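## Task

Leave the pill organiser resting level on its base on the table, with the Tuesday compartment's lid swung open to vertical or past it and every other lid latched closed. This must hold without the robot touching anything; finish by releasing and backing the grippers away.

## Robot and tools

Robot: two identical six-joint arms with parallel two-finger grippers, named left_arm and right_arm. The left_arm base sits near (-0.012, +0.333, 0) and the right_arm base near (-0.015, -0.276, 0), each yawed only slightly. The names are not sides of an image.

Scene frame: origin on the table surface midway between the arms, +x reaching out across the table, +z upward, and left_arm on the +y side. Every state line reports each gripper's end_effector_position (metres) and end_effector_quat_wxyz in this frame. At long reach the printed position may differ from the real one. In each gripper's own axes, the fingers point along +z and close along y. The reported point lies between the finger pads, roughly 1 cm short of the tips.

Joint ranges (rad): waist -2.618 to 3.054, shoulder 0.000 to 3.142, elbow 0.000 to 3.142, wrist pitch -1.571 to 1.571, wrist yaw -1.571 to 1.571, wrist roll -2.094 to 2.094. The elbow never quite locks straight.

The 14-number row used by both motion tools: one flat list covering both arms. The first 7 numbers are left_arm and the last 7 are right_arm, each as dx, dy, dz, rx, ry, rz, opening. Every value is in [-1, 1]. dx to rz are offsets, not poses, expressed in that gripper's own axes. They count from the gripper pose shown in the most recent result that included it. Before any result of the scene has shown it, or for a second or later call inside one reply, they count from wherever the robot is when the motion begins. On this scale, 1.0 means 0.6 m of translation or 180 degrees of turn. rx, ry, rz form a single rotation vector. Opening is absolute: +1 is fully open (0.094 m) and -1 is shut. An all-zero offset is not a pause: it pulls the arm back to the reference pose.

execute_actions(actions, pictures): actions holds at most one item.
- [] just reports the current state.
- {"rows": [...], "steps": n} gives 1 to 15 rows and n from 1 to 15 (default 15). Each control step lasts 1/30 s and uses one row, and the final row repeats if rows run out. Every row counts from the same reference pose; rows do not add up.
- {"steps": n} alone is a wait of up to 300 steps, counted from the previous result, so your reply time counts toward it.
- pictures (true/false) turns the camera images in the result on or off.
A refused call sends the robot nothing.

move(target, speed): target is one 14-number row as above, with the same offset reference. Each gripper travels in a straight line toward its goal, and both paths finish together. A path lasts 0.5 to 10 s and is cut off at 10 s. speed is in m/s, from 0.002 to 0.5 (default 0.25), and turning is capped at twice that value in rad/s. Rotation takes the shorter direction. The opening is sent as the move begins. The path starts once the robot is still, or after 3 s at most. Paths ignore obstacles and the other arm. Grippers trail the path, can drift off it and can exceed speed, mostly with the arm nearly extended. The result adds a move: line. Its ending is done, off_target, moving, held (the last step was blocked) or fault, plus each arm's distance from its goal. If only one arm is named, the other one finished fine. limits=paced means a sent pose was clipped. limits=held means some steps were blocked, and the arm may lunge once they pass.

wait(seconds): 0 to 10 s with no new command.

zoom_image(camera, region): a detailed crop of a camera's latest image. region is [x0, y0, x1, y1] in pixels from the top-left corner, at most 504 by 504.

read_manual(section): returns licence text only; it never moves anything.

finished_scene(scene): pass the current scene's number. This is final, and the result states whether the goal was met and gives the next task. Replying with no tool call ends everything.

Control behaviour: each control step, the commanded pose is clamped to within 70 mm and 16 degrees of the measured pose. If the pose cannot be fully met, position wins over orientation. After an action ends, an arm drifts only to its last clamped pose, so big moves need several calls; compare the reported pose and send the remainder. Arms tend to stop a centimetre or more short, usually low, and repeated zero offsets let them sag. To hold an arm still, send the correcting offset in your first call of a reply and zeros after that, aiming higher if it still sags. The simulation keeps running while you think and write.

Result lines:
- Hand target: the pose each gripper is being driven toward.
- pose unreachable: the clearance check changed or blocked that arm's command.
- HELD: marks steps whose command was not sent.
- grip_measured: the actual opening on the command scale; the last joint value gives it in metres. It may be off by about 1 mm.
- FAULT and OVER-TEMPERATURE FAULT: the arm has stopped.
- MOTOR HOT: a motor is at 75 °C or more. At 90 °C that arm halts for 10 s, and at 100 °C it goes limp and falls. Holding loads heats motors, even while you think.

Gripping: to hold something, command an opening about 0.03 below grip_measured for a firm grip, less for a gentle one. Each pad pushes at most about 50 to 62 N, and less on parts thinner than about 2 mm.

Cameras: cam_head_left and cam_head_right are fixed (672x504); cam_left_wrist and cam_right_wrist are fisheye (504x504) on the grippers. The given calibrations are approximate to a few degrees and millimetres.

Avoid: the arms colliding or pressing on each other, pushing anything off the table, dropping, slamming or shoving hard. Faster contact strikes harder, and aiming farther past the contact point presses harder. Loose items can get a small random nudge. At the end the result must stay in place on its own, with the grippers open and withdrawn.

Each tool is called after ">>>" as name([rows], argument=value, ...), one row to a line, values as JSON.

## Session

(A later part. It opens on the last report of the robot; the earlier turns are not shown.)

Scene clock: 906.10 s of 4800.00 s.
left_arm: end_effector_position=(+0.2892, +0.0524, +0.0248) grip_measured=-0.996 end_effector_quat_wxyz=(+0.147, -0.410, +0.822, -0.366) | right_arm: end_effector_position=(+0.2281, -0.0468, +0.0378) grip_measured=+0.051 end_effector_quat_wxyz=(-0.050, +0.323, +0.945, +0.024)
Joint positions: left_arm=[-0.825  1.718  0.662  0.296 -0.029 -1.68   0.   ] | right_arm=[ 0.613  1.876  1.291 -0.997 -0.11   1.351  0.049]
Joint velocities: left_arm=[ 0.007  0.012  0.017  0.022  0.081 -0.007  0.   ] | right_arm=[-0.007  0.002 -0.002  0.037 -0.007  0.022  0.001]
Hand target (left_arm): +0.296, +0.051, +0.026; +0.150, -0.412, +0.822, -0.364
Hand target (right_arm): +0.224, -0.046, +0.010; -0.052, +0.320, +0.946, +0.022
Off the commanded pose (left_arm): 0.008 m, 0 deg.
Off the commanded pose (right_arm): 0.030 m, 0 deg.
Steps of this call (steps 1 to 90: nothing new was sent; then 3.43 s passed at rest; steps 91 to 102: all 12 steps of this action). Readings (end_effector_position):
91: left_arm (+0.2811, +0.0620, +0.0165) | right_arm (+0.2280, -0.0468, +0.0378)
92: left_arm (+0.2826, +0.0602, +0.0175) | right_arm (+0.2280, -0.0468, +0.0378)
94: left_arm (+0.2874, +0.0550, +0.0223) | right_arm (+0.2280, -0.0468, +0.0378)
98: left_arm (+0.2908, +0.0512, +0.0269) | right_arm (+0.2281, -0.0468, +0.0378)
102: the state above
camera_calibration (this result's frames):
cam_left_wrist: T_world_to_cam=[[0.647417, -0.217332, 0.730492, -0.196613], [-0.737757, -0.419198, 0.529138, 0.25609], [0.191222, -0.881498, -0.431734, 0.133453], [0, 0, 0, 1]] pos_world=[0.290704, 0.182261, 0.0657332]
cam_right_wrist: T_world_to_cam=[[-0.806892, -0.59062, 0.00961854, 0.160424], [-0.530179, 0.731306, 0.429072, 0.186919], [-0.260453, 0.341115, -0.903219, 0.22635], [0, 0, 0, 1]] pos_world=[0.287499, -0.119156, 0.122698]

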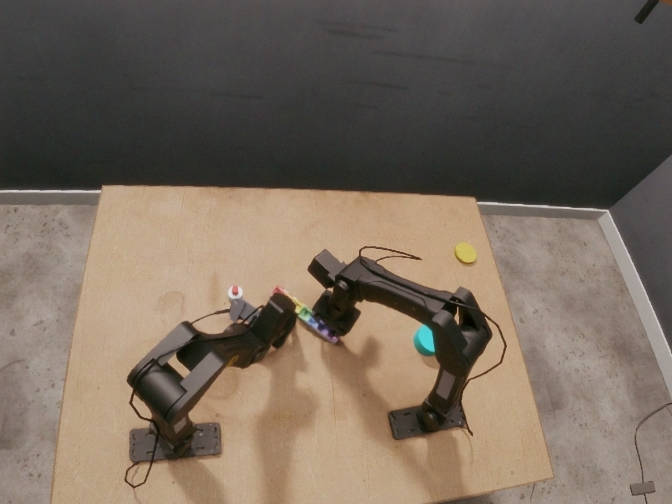

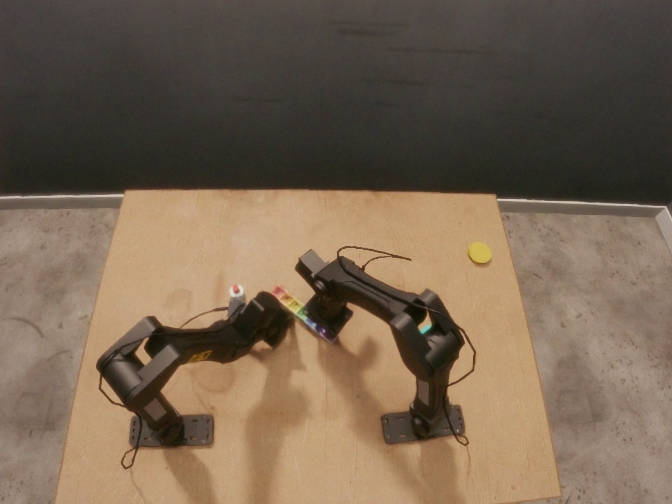

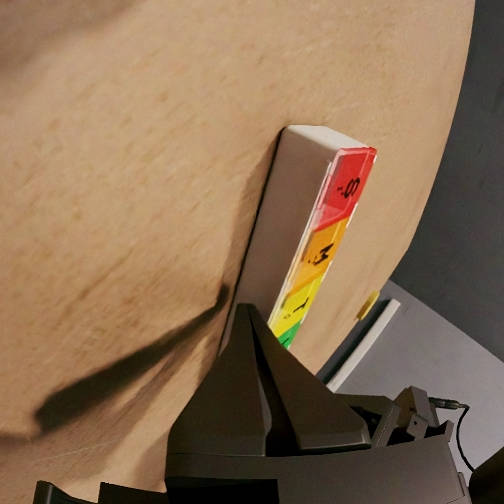

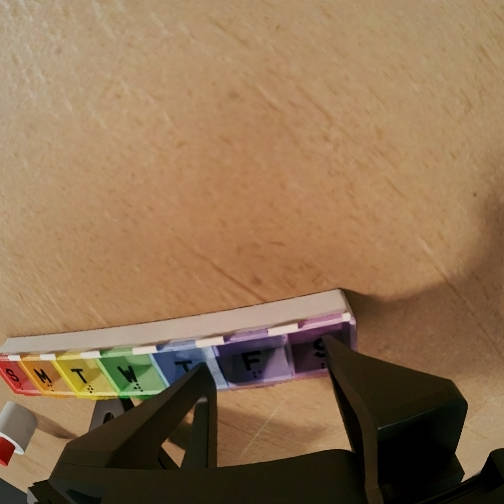

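>>> execute_actions([
  {"rows":[[-0.026,0.002,-0.006,0,0,0,-1, 0,0,0.05,0,0,0,0.05]],"steps":12},
])

>>> zoom_image(camera="cam_left_wrist", region=[180, 180, 400, 400])

Scene clock: 911.27 s of 4800.00 s.
left_arm: end_effector_position=(+0.2980, +0.0638, +0.0236) grip_measured=-0.996 end_effector_quat_wxyz=(+0.144, -0.415, +0.821, -0.364) | right_arm: end_effector_position=(+0.2281, -0.0468, +0.0378) grip_measured=+0.051 end_effector_quat_wxyz=(-0.050, +0.325, +0.944, +0.024)
Joint positions: left_arm=[-0.774  1.718  0.662  0.289  0.008 -1.655  0.   ] | right_arm=[ 0.613  1.876  1.291 -0.997 -0.11   1.357  0.049]
Joint velocities: left_arm=[-0.012  0.002 -0.012  0.037 -0.037  0.037 -0.   ] | right_arm=[ 0.002  0.002  0.012  0.022 -0.022  0.022  0.002]
Hand target (left_arm): +0.297, +0.067, +0.026; +0.148, -0.410, +0.822, -0.366
Hand target (right_arm): +0.224, -0.046, +0.010; -0.051, +0.323, +0.945, +0.022
Off the commanded pose (left_arm): 0.004 m, 1 deg.
Off the commanded pose (right_arm): 0.030 m, 0 deg.
Steps of this call (steps 1 to 90: nothing new was sent; then 1.77 s passed at rest; steps 91 to 102: all 12 steps of this action). Readings (end_effector_position):
91: left_arm (+0.2887, +0.0535, +0.0236) | right_arm (+0.2281, -0.0468, +0.0378)
92: left_arm (+0.2903, +0.0552, +0.0236) | right_arm (+0.2281, -0.0468, +0.0378)
94: left_arm (+0.2957, +0.0612, +0.0236) | right_arm (+0.2281, -0.0468, +0.0378)
98: left_arm (+0.2987, +0.0647, +0.0236) | right_arm (+0.2281, -0.0468, +0.0378)
102: the state above
camera_calibration (this result's frames):
cam_left_wrist: T_world_to_cam=[[0.656824, -0.211704, 0.723716, -0.201848], [-0.728947, -0.423831, 0.537591, 0.26549], [0.192923, -0.880652, -0.432703, 0.140789], [0, 0, 0, 1]] pos_world=[0.298945, 0.193777, 0.0642753]
cam_right_wrist: T_world_to_cam=[[-0.810012, -0.586326, 0.0101763, 0.16132], [-0.526219, 0.734414, 0.428638, 0.186242], [-0.258795, 0.341846, -0.903419, 0.226035], [0, 0, 0, 1]] pos_world=[0.287172, -0.119462, 0.122733]

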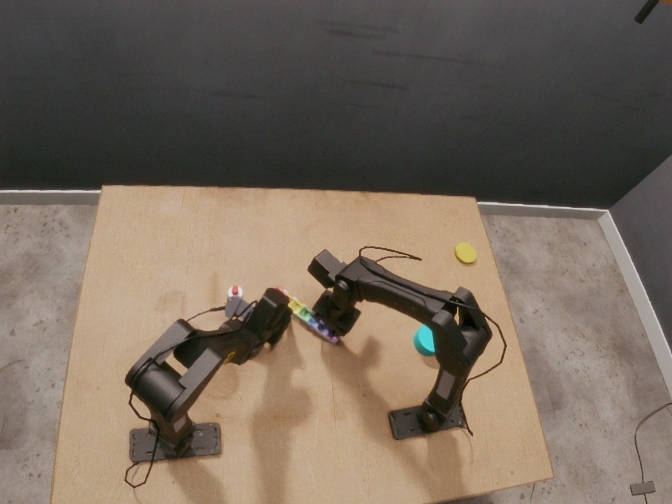

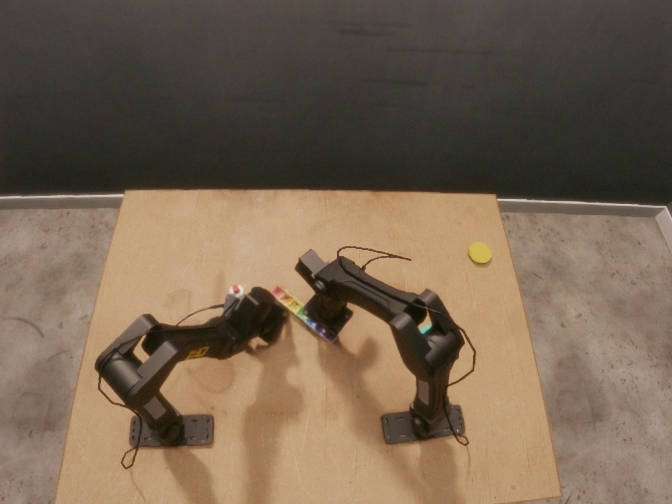

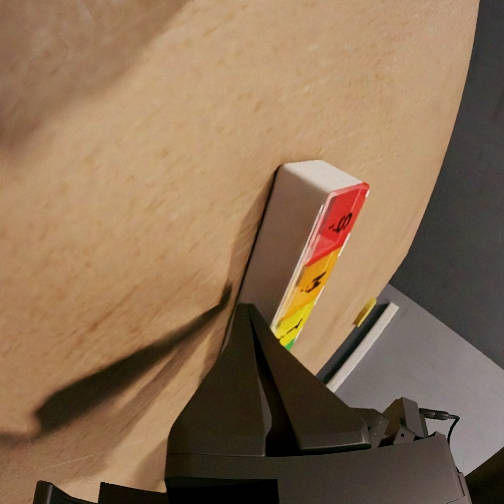

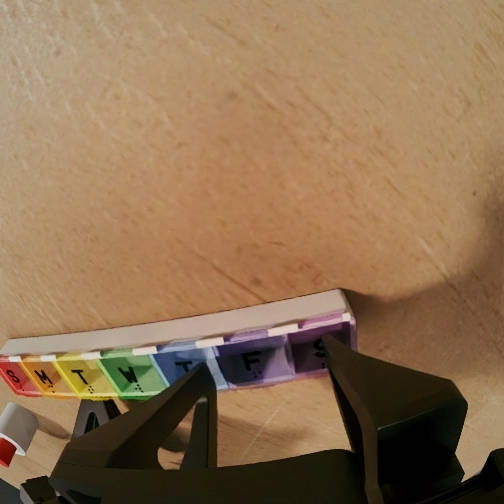

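Region (180, 180, 400, 400) of cam_left_wrist's 504x504 image, scaled by 2.291, with more detail than that image has.

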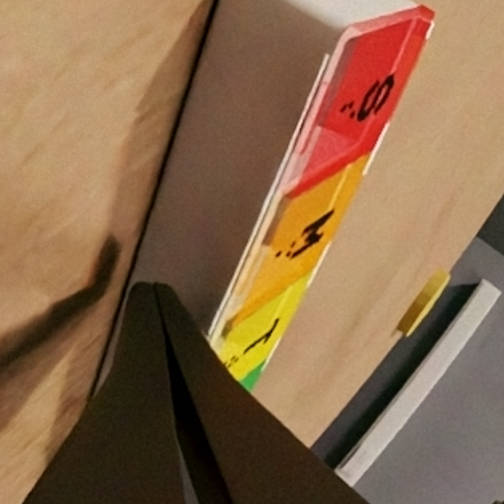

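>>> execute_actions([
  {"rows":[[0,-0.035,-0.005,0,0,0,-1, 0,0,0.06,0,0,-0.003,0.05]],"steps":10},
])

>>> zoom_image(camera="cam_left_wrist", region=[180, 180, 400, 400])

Scene clock: 917.33 s of 4800.00 s.
left_arm: end_effector_position=(+0.2997, +0.0610, +0.0266) grip_measured=-0.996 end_effector_quat_wxyz=(+0.137, -0.417, +0.827, -0.353) | right_arm: end_effector_position=(+0.2280, -0.0468, +0.0376) grip_measured=+0.051 end_effector_quat_wxyz=(-0.048, +0.325, +0.944, +0.028)
Joint positions: left_arm=[-0.774  1.718  0.707  0.216  0.014 -1.654  0.   ] | right_arm=[ 0.613  1.868  1.279 -0.984 -0.11   1.358  0.049]
Joint velocities: left_arm=[-0.017 -0.002  0.002 -0.125 -0.037  0.007  0.   ] | right_arm=[-0.007 -0.002 -0.012  0.007 -0.066  0.037 -0.001]
Hand target (left_arm): +0.308, +0.057, +0.041; +0.144, -0.415, +0.821, -0.364
Hand target (right_arm): +0.223, -0.046, +0.005; -0.051, +0.320, +0.946, +0.022
Off the commanded pose (left_arm): 0.017 m, 2 deg.
Off the commanded pose (right_arm): 0.036 m, 1 deg.
Steps of this call (steps 1 to 90: nothing new was sent; then 2.73 s passed at rest; steps 91 to 100: all 10 steps of this action). Readings (end_effector_position):
91: left_arm (+0.2974, +0.0633, +0.0234) | right_arm (+0.2281, -0.0470, +0.0373)
92: left_arm (+0.2974, +0.0632, +0.0234) | right_arm (+0.2281, -0.0470, +0.0375)
94: left_arm (+0.2995, +0.0613, +0.0262) | right_arm (+0.2281, -0.0470, +0.0376)
98: left_arm (+0.3006, +0.0603, +0.0278) | right_arm (+0.2280, -0.0468, +0.0375)
100: the state above
camera_calibration (this result's frames):
cam_left_wrist: T_world_to_cam=[[0.672465, -0.225919, 0.704806, -0.209139], [-0.718259, -0.428978, 0.547797, 0.260743], [0.178589, -0.874607, -0.450741, 0.143654], [0, 0, 0, 1]] pos_world=[0.302265, 0.190246, 0.0693186]
cam_right_wrist: T_world_to_cam=[[-0.810494, -0.585746, 0.00116704, 0.161733], [-0.528644, 0.732337, 0.429206, 0.186653], [-0.25226, 0.347252, -0.903206, 0.224552], [0, 0, 0, 1]] pos_world=[0.286402, -0.119934, 0.122516]

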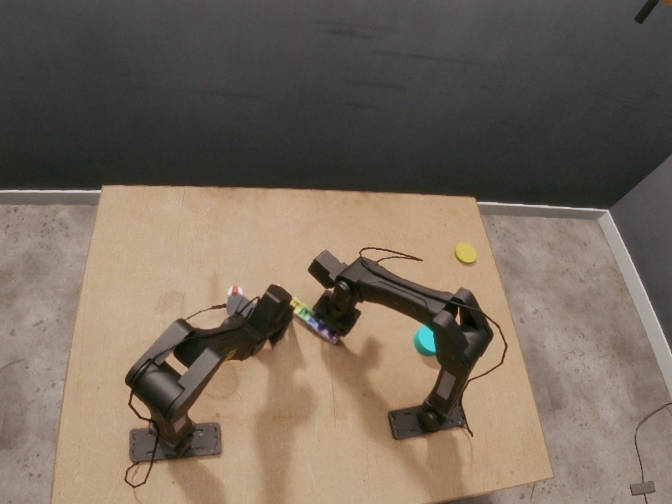

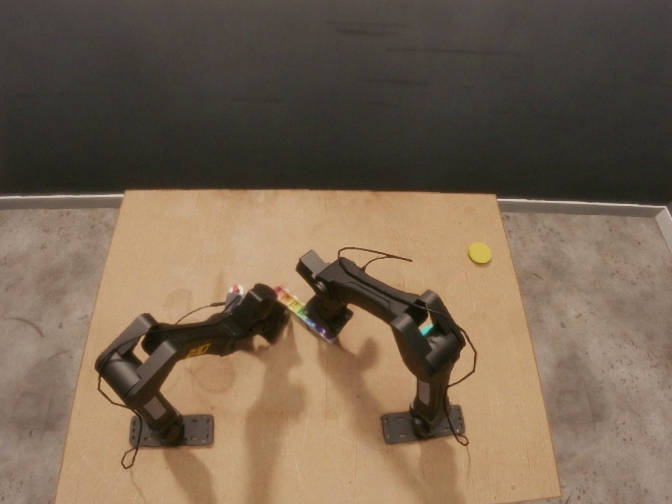

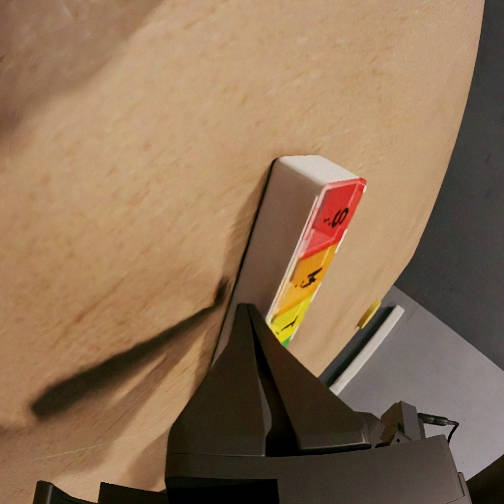

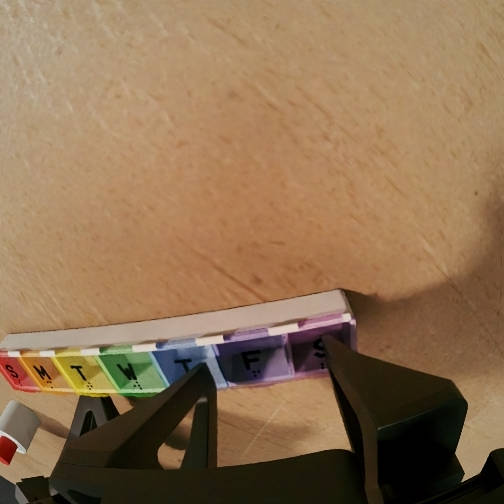

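Region (180, 180, 400, 400) of cam_left_wrist's 504x504 image, scaled by 2.291, with more detail than that image has.

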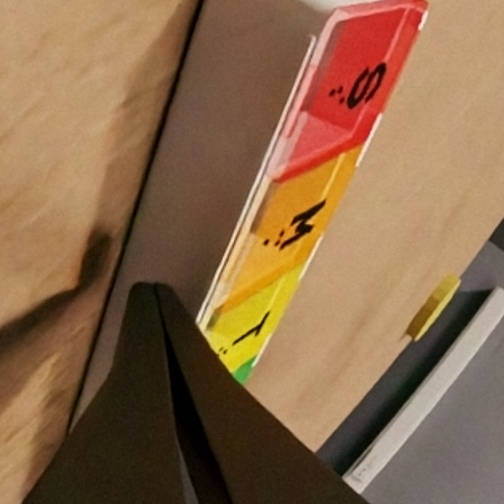

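>>> execute_actions([
  {"rows":[[0,-0.035,-0.03,0,0,0,-1, 0,0,0.07,0,0,-0.003,0.05]],"steps":10},
])

>>> zoom_image(camera="cam_left_wrist", region=[180, 180, 400, 400])

Scene clock: 920.23 s of 4800.00 s.
left_arm: end_effector_position=(+0.2950, +0.0639, +0.0347) grip_measured=-0.996 end_effector_quat_wxyz=(+0.128, -0.419, +0.833, -0.338) | right_arm: end_effector_position=(+0.2279, -0.0469, +0.0374) grip_measured=+0.051 end_effector_quat_wxyz=(-0.044, +0.326, +0.944, +0.033)
Joint positions: left_arm=[-0.774  1.678  0.736  0.111  0.019 -1.654  0.   ] | right_arm=[ 0.613  1.857  1.264 -0.967 -0.11   1.361  0.049]
Joint velocities: left_arm=[-0.007  0.017 -0.007 -0.139 -0.066  0.11   0.   ] | right_arm=[ 0.002 -0.002 -0.007  0.022 -0.037  0.037 -0.   ]
Hand target (left_arm): +0.303, +0.061, +0.054; +0.137, -0.417, +0.826, -0.353
Hand target (right_arm): +0.222, -0.046, +0.000; -0.049, +0.321, +0.946, +0.025
Off the commanded pose (left_arm): 0.021 m, 2 deg.
Off the commanded pose (right_arm): 0.042 m, 1 deg.
Steps of this call (steps 1 to 77: nothing new was sent; steps 78 to 87: all 10 steps of this action). Readings (end_effector_position):
78: left_arm (+0.2975, +0.0626, +0.0249) | right_arm (+0.2280, -0.0468, +0.0371)
79: left_arm (+0.2959, +0.0637, +0.0253) | right_arm (+0.2280, -0.0468, +0.0374)
81: left_arm (+0.2949, +0.0643, +0.0294) | right_arm (+0.2279, -0.0469, +0.0374)
85: left_arm (+0.2957, +0.0634, +0.0354) | right_arm (+0.2279, -0.0469, +0.0374)
87: the state above
camera_calibration (this result's frames):
cam_left_wrist: T_world_to_cam=[[0.69205, -0.24264, 0.679848, -0.214861], [-0.703434, -0.438068, 0.559712, 0.24999], [0.162011, -0.865576, -0.473846, 0.155786], [0, 0, 0, 1]] pos_world=[0.299307, 0.192223, 0.0799695]
cam_right_wrist: T_world_to_cam=[[-0.81222, -0.583246, -0.0110554, 0.162561], [-0.530467, 0.730572, 0.429965, 0.187015], [-0.242698, 0.355091, -0.902778, 0.222624], [0, 0, 0, 1]] pos_world=[0.285271, -0.120867, 0.122367]

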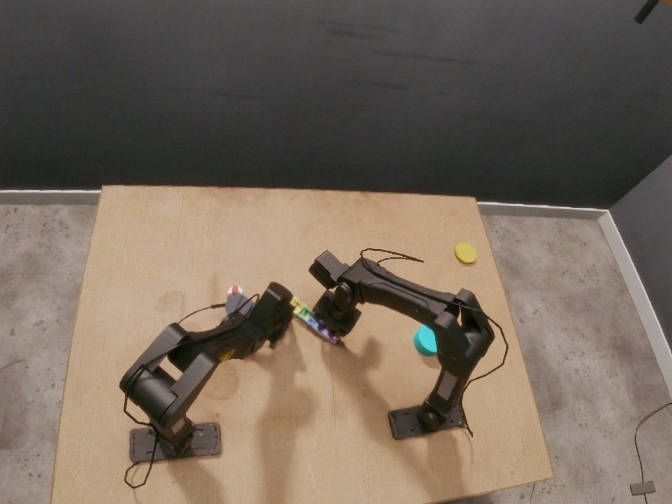

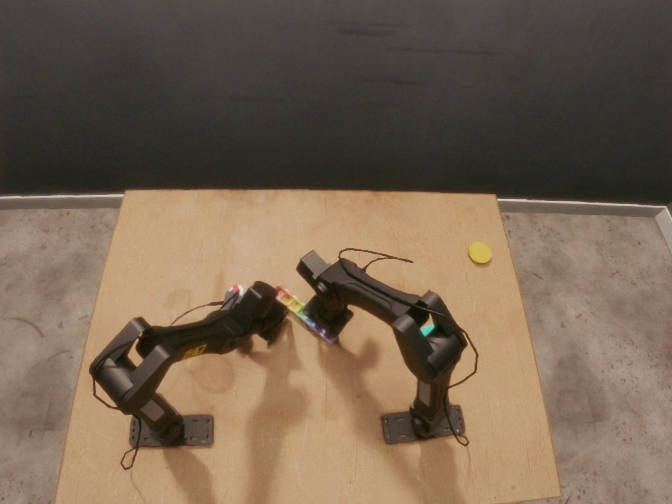

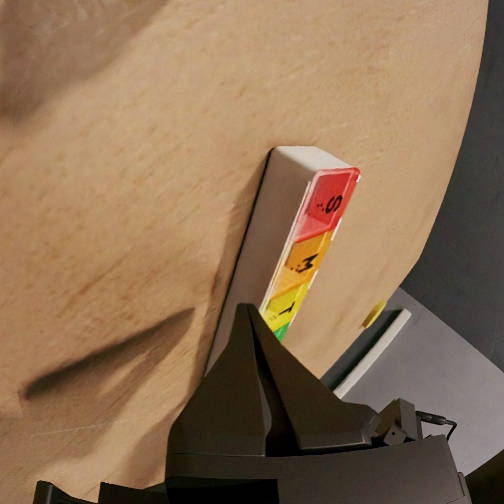

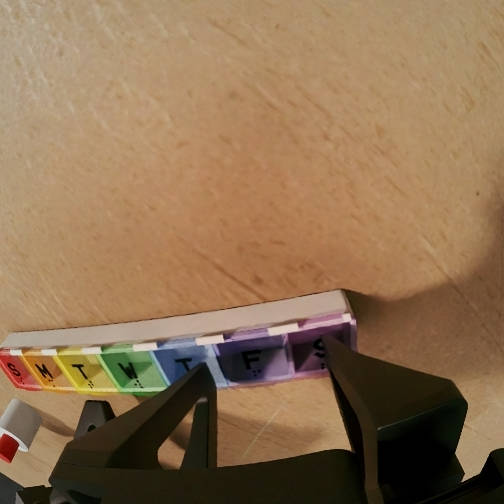

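Region (180, 180, 400, 400) of cam_left_wrist's 504x504 image, scaled by 2.291, with more detail than that image has.

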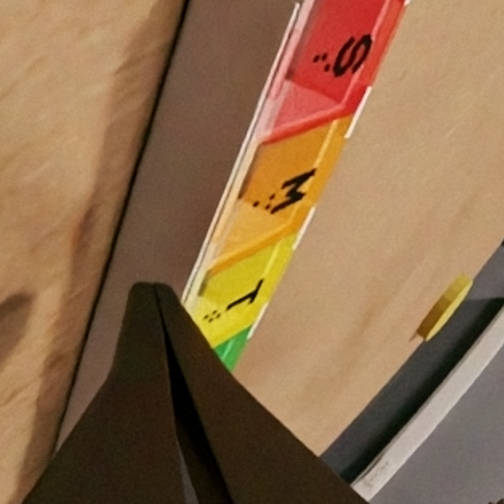

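>>> move(target=[0,0.02,-0.03,0.03,0,0,-1, 0,0,-0.07,0,0,0,0.05], speed=0.15)

Scene clock: 930.40 s of 4800.00 s.
left_arm: end_effector_position=(+0.2781, +0.0782, +0.0296) grip_measured=-0.996 end_effector_quat_wxyz=(+0.136, -0.418, +0.822, -0.363) | right_arm: end_effector_position=(+0.2231, -0.0539, +0.0623) grip_measured=+0.051 end_effector_quat_wxyz=(-0.054, +0.326, +0.944, +0.017)
Joint positions: left_arm=[-0.774  1.612  0.583  0.253  0.02  -1.663  0.   ] | right_arm=[ 0.606  1.832  1.335 -1.101 -0.11   1.351  0.049]
Joint velocities: left_arm=[-0.012 -0.002  0.007  0.022 -0.007  0.037  0.001] | right_arm=[-0.007 -0.002  0.002 -0.037  0.007 -0.022  0.   ]
Hand target (left_arm): +0.279, +0.077, +0.040; +0.147, -0.412, +0.816, -0.377
Hand target (right_arm): +0.230, -0.052, +0.079; -0.044, +0.327, +0.944, +0.033
Off the commanded pose (left_arm): 0.010 m, 2 deg.
Off the commanded pose (right_arm): 0.019 m, 2 deg.
After step 90, 6.13 s passed at rest.
move: off_target (right_arm)
camera_calibration (this result's frames):
cam_left_wrist: T_world_to_cam=[[0.667474, -0.209573, 0.714533, -0.193015], [-0.721644, -0.418653, 0.551325, 0.251007], [0.183599, -0.883634, -0.430677, 0.16264], [0, 0, 0, 1]] pos_world=[0.28011, 0.208348, 0.0695741]
cam_right_wrist: T_world_to_cam=[[-0.810718, -0.584894, 0.0252028, 0.152172], [-0.520073, 0.739301, 0.427736, 0.17722], [-0.268813, 0.333666, -0.903552, 0.251148], [0, 0, 0, 1]] pos_world=[0.283047, -0.125814, 0.147287]

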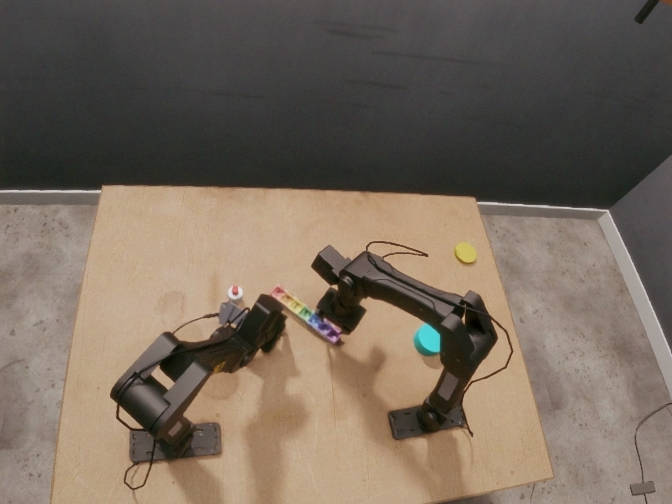

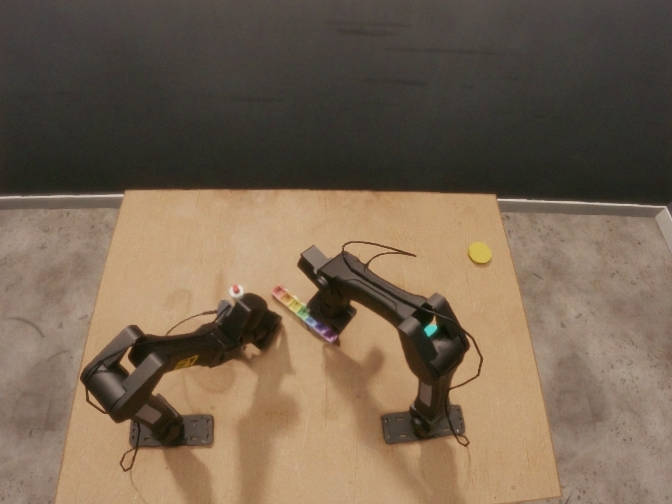

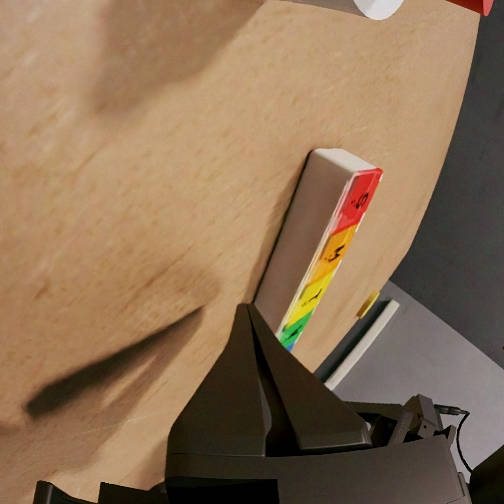

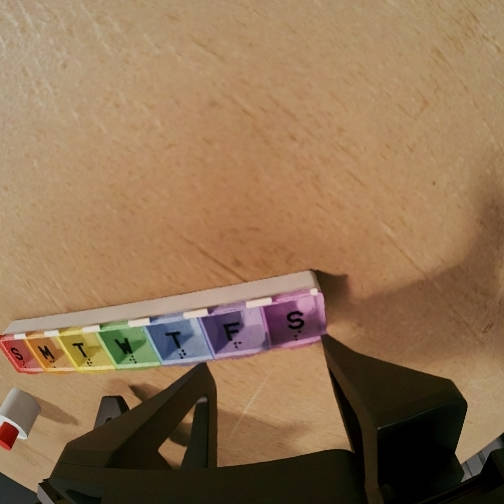

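>>> move(target=[0,0,0,0,0,0,-1, 0.0055,0.169,-0.02,0,0,0,0.05], speed=0.2)

Scene clock: 941.70 s of 4800.00 s.
left_arm: end_effector_position=(+0.2780, +0.0778, +0.0298) grip_measured=-0.996 end_effector_quat_wxyz=(+0.135, -0.418, +0.821, -0.364) | right_arm: end_effector_position=(+0.2830, +0.0224, +0.0645) grip_measured=+0.051 end_effector_quat_wxyz=(-0.058, +0.327, +0.943, +0.009)
Joint positions: left_arm=[-0.774  1.612  0.583  0.254  0.022 -1.666  0.   ] | right_arm=[ 0.656  2.221  1.913 -1.302 -0.11   1.401  0.049]
Joint velocities: left_arm=[ 0.022 -0.002 -0.002 -0.037  0.051 -0.022 -0.   ] | right_arm=[-0.007  0.002  0.012  0.022 -0.022 -0.022 -0.   ]
Hand target (left_arm): +0.278, +0.078, +0.030; +0.136, -0.417, +0.822, -0.363
Hand target (right_arm): +0.285, +0.027, +0.077; -0.053, +0.326, +0.944, +0.018
Off the commanded pose (left_arm): 0.000 m, 0 deg.
Off the commanded pose (right_arm): 0.011 m, 1 deg.
After step 90, 7.10 s passed at rest.
move: off_target (right_arm)
camera_calibration (this result's frames):
cam_left_wrist: T_world_to_cam=[[0.66851, -0.206978, 0.714321, -0.193677], [-0.720713, -0.41727, 0.553587, 0.250243], [0.183484, -0.884899, -0.428121, 0.162458], [0, 0, 0, 1]] pos_world=[0.28002, 0.208091, 0.069368]
cam_right_wrist: T_world_to_cam=[[-0.810084, -0.584703, 0.0434322, 0.243849], [-0.514825, 0.744804, 0.424526, 0.149636], [-0.28057, 0.321542, -0.904374, 0.247368], [0, 0, 0, 1]] pos_world=[0.343978, -0.0484092, 0.149598]

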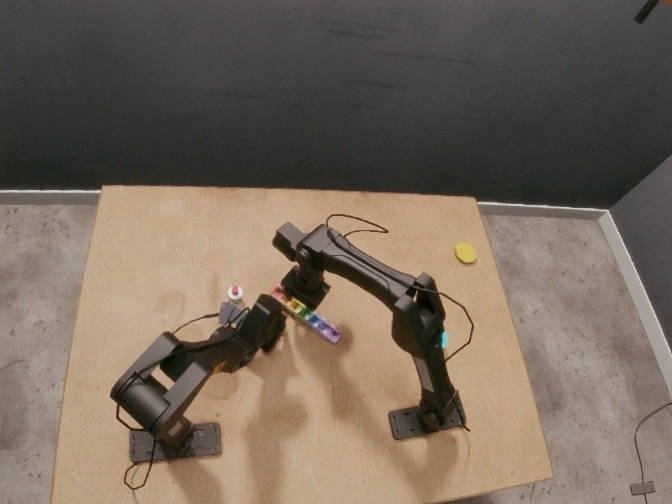

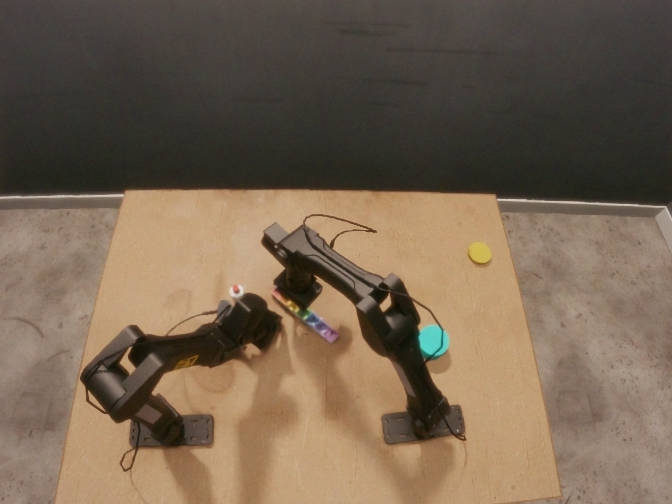

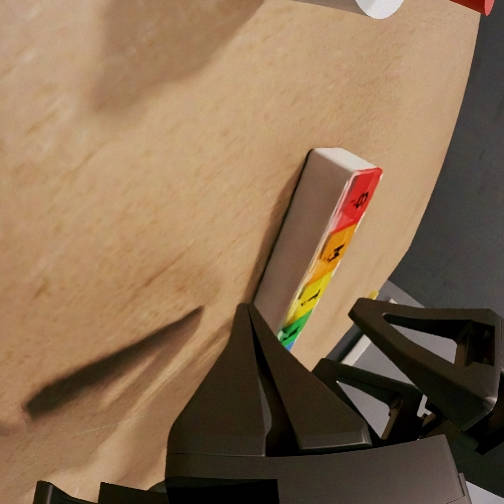

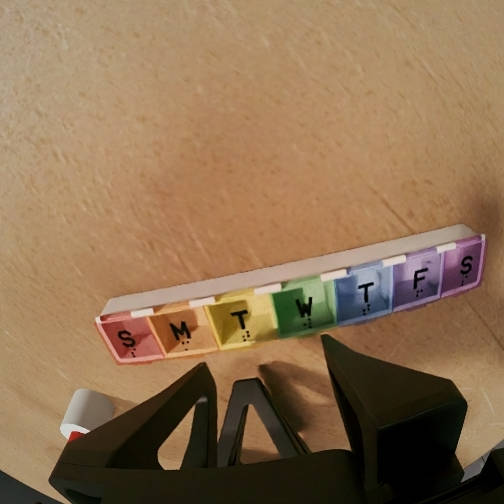

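>>> move(target=[0,0,0,0,0,0,-1, -0.006,0.011,0.055,0,0,0,0.05], speed=0.08)

Scene clock: 953.53 s of 4800.00 s.
left_arm: end_effector_position=(+0.2778, +0.0775, +0.0298) grip_measured=-0.996 end_effector_quat_wxyz=(+0.133, -0.419, +0.821, -0.365) | right_arm: end_effector_position=(+0.2893, +0.0290, +0.0425) grip_measured=+0.051 end_effector_quat_wxyz=(-0.056, +0.326, +0.944, +0.015)
Joint positions: left_arm=[-0.774  1.612  0.583  0.254  0.024 -1.669  0.   ] | right_arm=[ 0.656  2.257  1.886 -1.226 -0.113  1.401  0.049]
Joint velocities: left_arm=[-0.002 -0.002 -0.017  0.081  0.081 -0.037  0.   ] | right_arm=[-0.007  0.002  0.017  0.066  0.051  0.007 -0.   ]
Hand target (left_arm): +0.278, +0.078, +0.030; +0.134, -0.418, +0.821, -0.364
Hand target (right_arm): +0.287, +0.028, +0.032; -0.058, +0.326, +0.943, +0.009
Off the commanded pose (left_arm): 0.000 m, 0 deg.
Off the commanded pose (right_arm): 0.012 m, 1 deg.
After step 90, 7.90 s passed at rest.
move: off_target (right_arm)
camera_calibration (this result's frames):
cam_left_wrist: T_world_to_cam=[[0.670351, -0.204602, 0.713279, -0.194246], [-0.719084, -0.416375, 0.556371, 0.249366], [0.183157, -0.885872, -0.426244, 0.162389], [0, 0, 0, 1]] pos_world=[0.279785, 0.207943, 0.0690289]
cam_right_wrist: T_world_to_cam=[[-0.810203, -0.585337, 0.0308492, 0.254451], [-0.518372, 0.740092, 0.428432, 0.158277], [-0.273608, 0.331125, -0.903047, 0.22483], [0, 0, 0, 1]] pos_world=[0.349719, -0.0426464, 0.127372]

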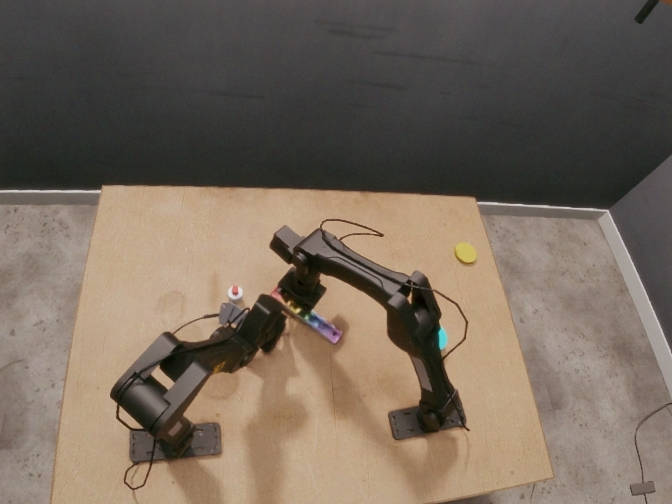

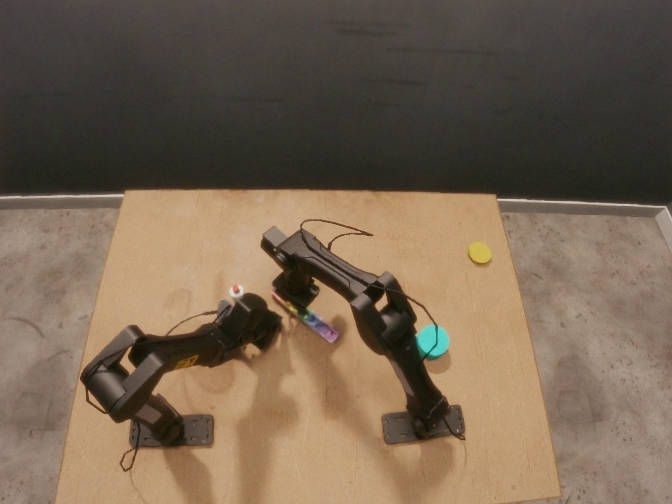

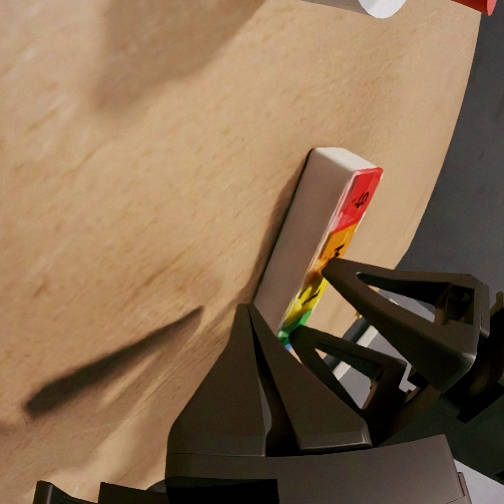

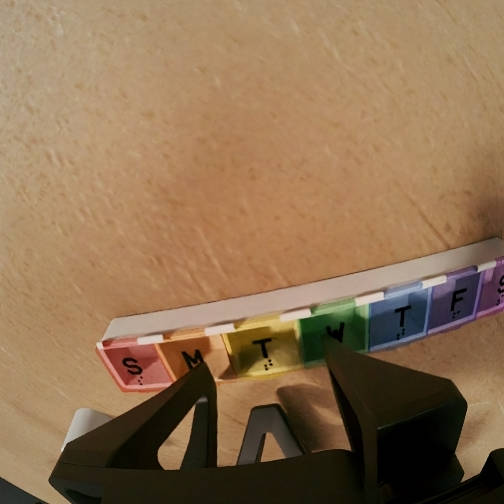

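>>> execute_actions([
  {"rows":[[0.011,-0.008,0.022,0.015,-0.02,0.02,-0.8, 0,0,0.06,0,0,0,0.05]],"steps":15},
])

>>> zoom_image(camera="cam_right_wrist", region=[170, 280, 390, 460])

Scene clock: 965.40 s of 4800.00 s.
left_arm: end_effector_position=(+0.2796, +0.0651, +0.0239) grip_measured=-0.802 end_effector_quat_wxyz=(+0.168, -0.406, +0.821, -0.366) | right_arm: end_effector_position=(+0.2897, +0.0296, +0.0406) grip_measured=+0.051 end_effector_quat_wxyz=(-0.050, +0.328, +0.943, +0.026)
Joint positions: left_arm=[-0.837  1.672  0.583  0.343 -0.071 -1.665  0.009] | right_arm=[ 0.656  2.235  1.84  -1.179 -0.114  1.407  0.049]
Joint velocities: left_arm=[ 0.002 -0.017 -0.027  0.095 -0.051  0.081  0.   ] | right_arm=[-0.017  0.002  0.022 -0.022  0.037 -0.022 -0.   ]
Hand target (left_arm): +0.283, +0.064, +0.024; +0.179, -0.401, +0.820, -0.366
Hand target (right_arm): +0.285, +0.030, +0.008; -0.056, +0.326, +0.944, +0.014
Off the commanded pose (left_arm): 0.004 m, 2 deg.
Off the commanded pose (right_arm): 0.034 m, 1 deg.
Steps of this call (steps 1 to 90: nothing new was sent; then 8.37 s passed at rest; steps 91 to 105: all 15 steps of this action). Readings (end_effector_position):
91: left_arm (+0.2786, +0.0770, +0.0294) | right_arm (+0.2896, +0.0294, +0.0402)
92: left_arm (+0.2788, +0.0743, +0.0282) | right_arm (+0.2896, +0.0295, +0.0405)
94: left_arm (+0.2749, +0.0675, +0.0228) | right_arm (+0.2897, +0.0296, +0.0406)
98: left_arm (+0.2755, +0.0647, +0.0208) | right_arm (+0.2896, +0.0295, +0.0405)
105: the state above
camera_calibration (this result's frames):
cam_left_wrist: T_world_to_cam=[[0.621421, -0.225153, 0.750428, -0.179596], [-0.753404, -0.434551, 0.493506, 0.261046], [0.214985, -0.87205, -0.43967, 0.139035], [0, 0, 0, 1]] pos_world=[0.278387, 0.194246, 0.0670759]
cam_right_wrist: T_world_to_cam=[[-0.813853, -0.581029, 0.00698462, 0.256995], [-0.521549, 0.735733, 0.432069, 0.159747], [-0.256183, 0.347998, -0.901814, 0.217406], [0, 0, 0, 1]] pos_world=[0.348167, -0.0438665, 0.125243]

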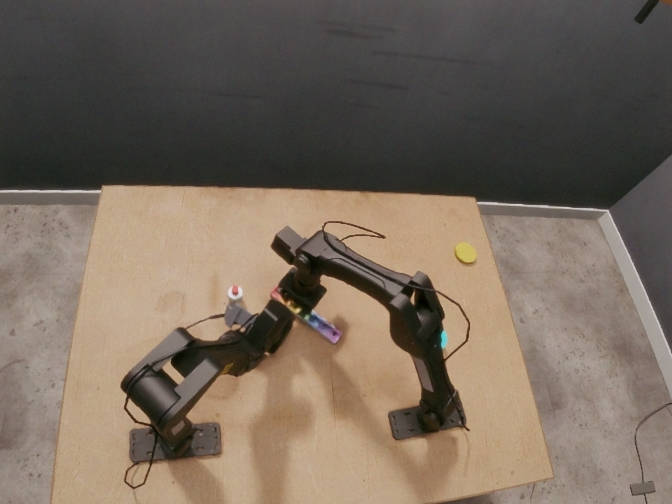

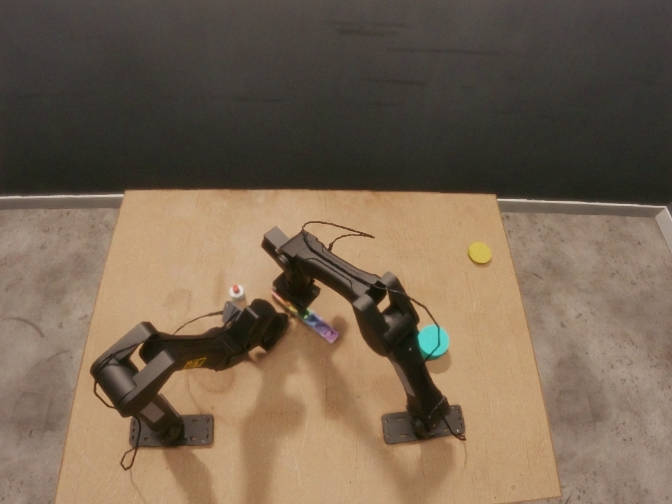

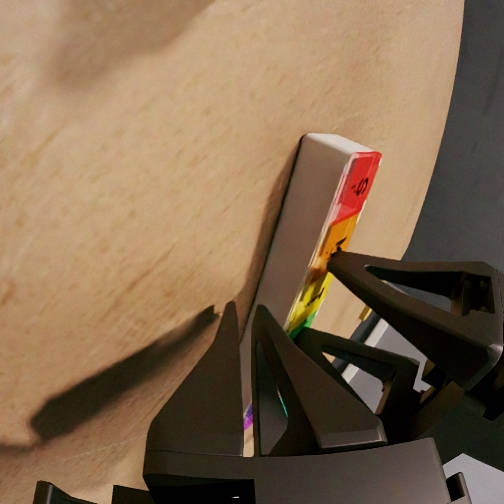

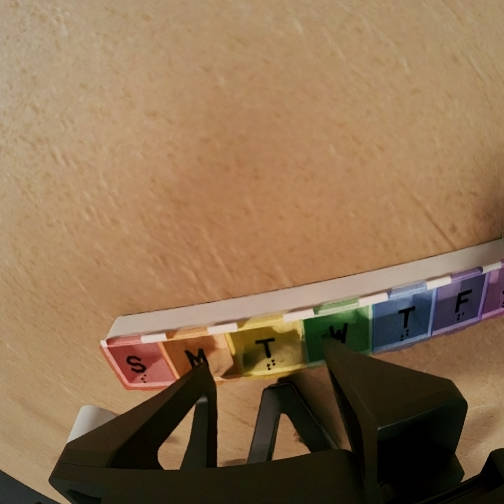

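Region (170, 280, 390, 460) of cam_right_wrist's 504x504 image, scaled by 2.291, with more detail than that image has; it fills the top 412 rows of this view, and the rest is white.

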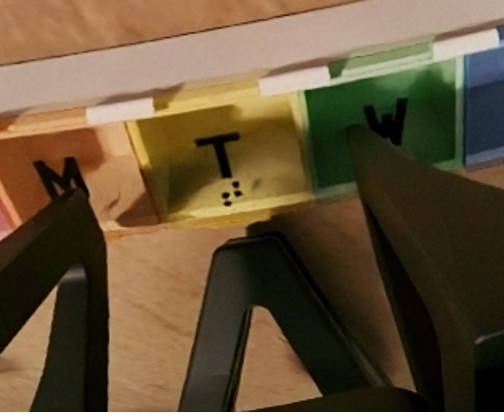

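>>> execute_actions([
  {"rows":[[-0.02,-0.004,0.012,0,0,0,-0.8, 0,0,0.06,0,0,0.003,0.05]],"steps":12},
])

>>> zoom_image(camera="cam_right_wrist", region=[170, 280, 390, 460])

Scene clock: 969.43 s of 4800.00 s.
left_arm: end_effector_position=(+0.2867, +0.0729, +0.0189) grip_measured=-0.802 end_effector_quat_wxyz=(+0.164, -0.410, +0.821, -0.363) | right_arm: end_effector_position=(+0.2898, +0.0295, +0.0409) grip_measured=+0.051 end_effector_quat_wxyz=(-0.045, +0.334, +0.941, +0.035)
Joint positions: left_arm=[-0.796  1.689  0.583  0.354 -0.039 -1.647  0.009] | right_arm=[ 0.656  2.212  1.805 -1.145 -0.113  1.42   0.049]
Joint velocities: left_arm=[ 0.002 -0.017  0.012  0.007  0.022  0.051 -0.001] | right_arm=[ 0.007 -0.007 -0.002 -0.081  0.022  0.022 -0.   ]
Hand target (left_arm): +0.293, +0.071, +0.021; +0.168, -0.406, +0.821, -0.366
Hand target (right_arm): +0.285, +0.031, +0.007; -0.051, +0.333, +0.941, +0.025
Off the commanded pose (left_arm): 0.006 m, 1 deg.
Off the commanded pose (right_arm): 0.036 m, 1 deg.
Steps of this call (steps 1 to 90: nothing new was sent; then 0.63 s passed at rest; steps 91 to 102: all 12 steps of this action). Readings (end_effector_position):
91: left_arm (+0.2809, +0.0656, +0.0241) | right_arm (+0.2896, +0.0295, +0.0406)
92: left_arm (+0.2821, +0.0668, +0.0233) | right_arm (+0.2895, +0.0295, +0.0407)
94: left_arm (+0.2857, +0.0720, +0.0200) | right_arm (+0.2895, +0.0295, +0.0408)
98: left_arm (+0.2873, +0.0736, +0.0190) | right_arm (+0.2897, +0.0294, +0.0408)
102: the state above
camera_calibration (this result's frames):
cam_left_wrist: T_world_to_cam=[[0.63121, -0.221851, 0.743207, -0.181488], [-0.745435, -0.438207, 0.502296, 0.270095], [0.214244, -0.871067, -0.441976, 0.142335], [0, 0, 0, 1]] pos_world=[0.285401, 0.202078, 0.0621247]
cam_right_wrist: T_world_to_cam=[[-0.821236, -0.570453, -0.0124586, 0.25966], [-0.518498, 0.736969, 0.433631, 0.158732], [-0.238185, 0.362573, -0.901004, 0.212093], [0, 0, 0, 1]] pos_world=[0.346062, -0.0457558, 0.1255]

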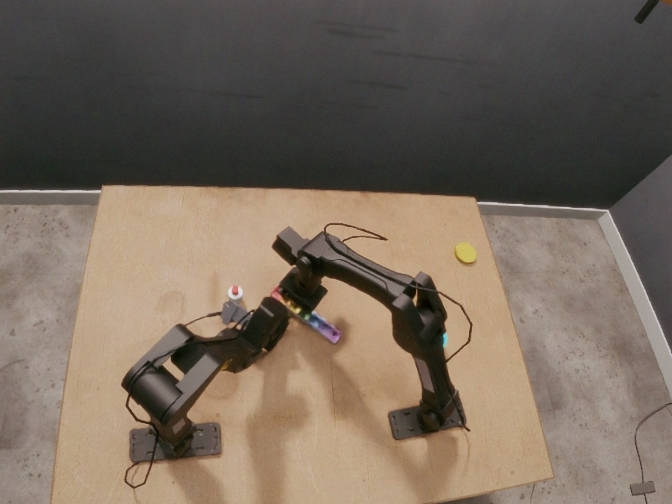

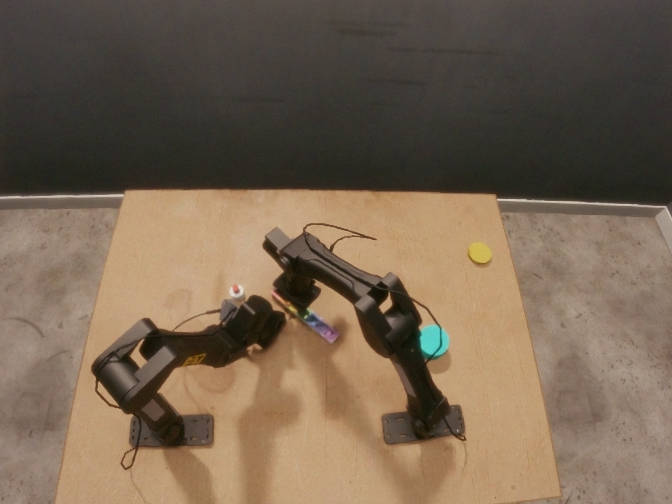

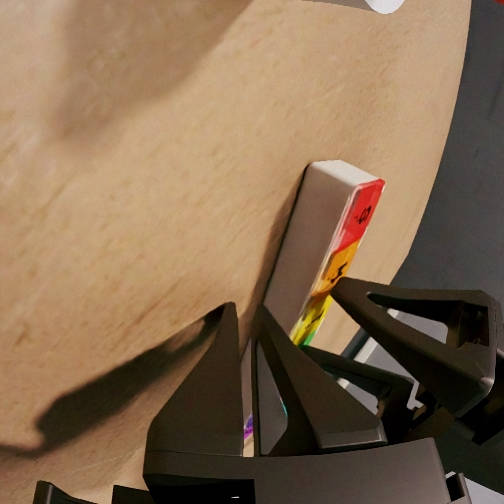

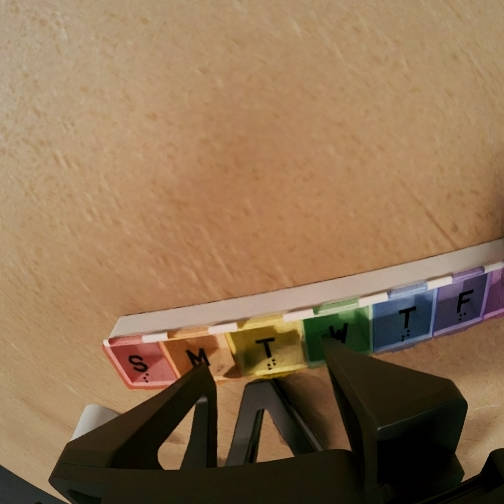

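Region (170, 280, 390, 460) of cam_right_wrist's 504x504 image, scaled by 2.291, with more detail than that image has; it fills the top 412 rows of this view, and the rest is white.

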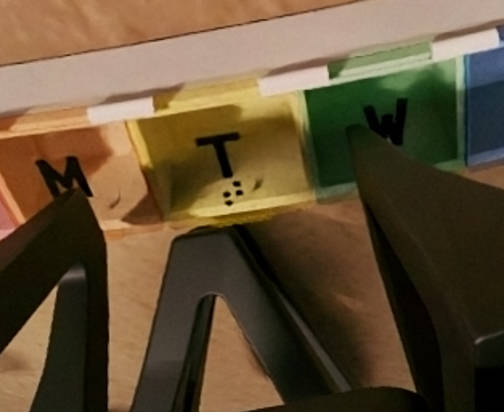

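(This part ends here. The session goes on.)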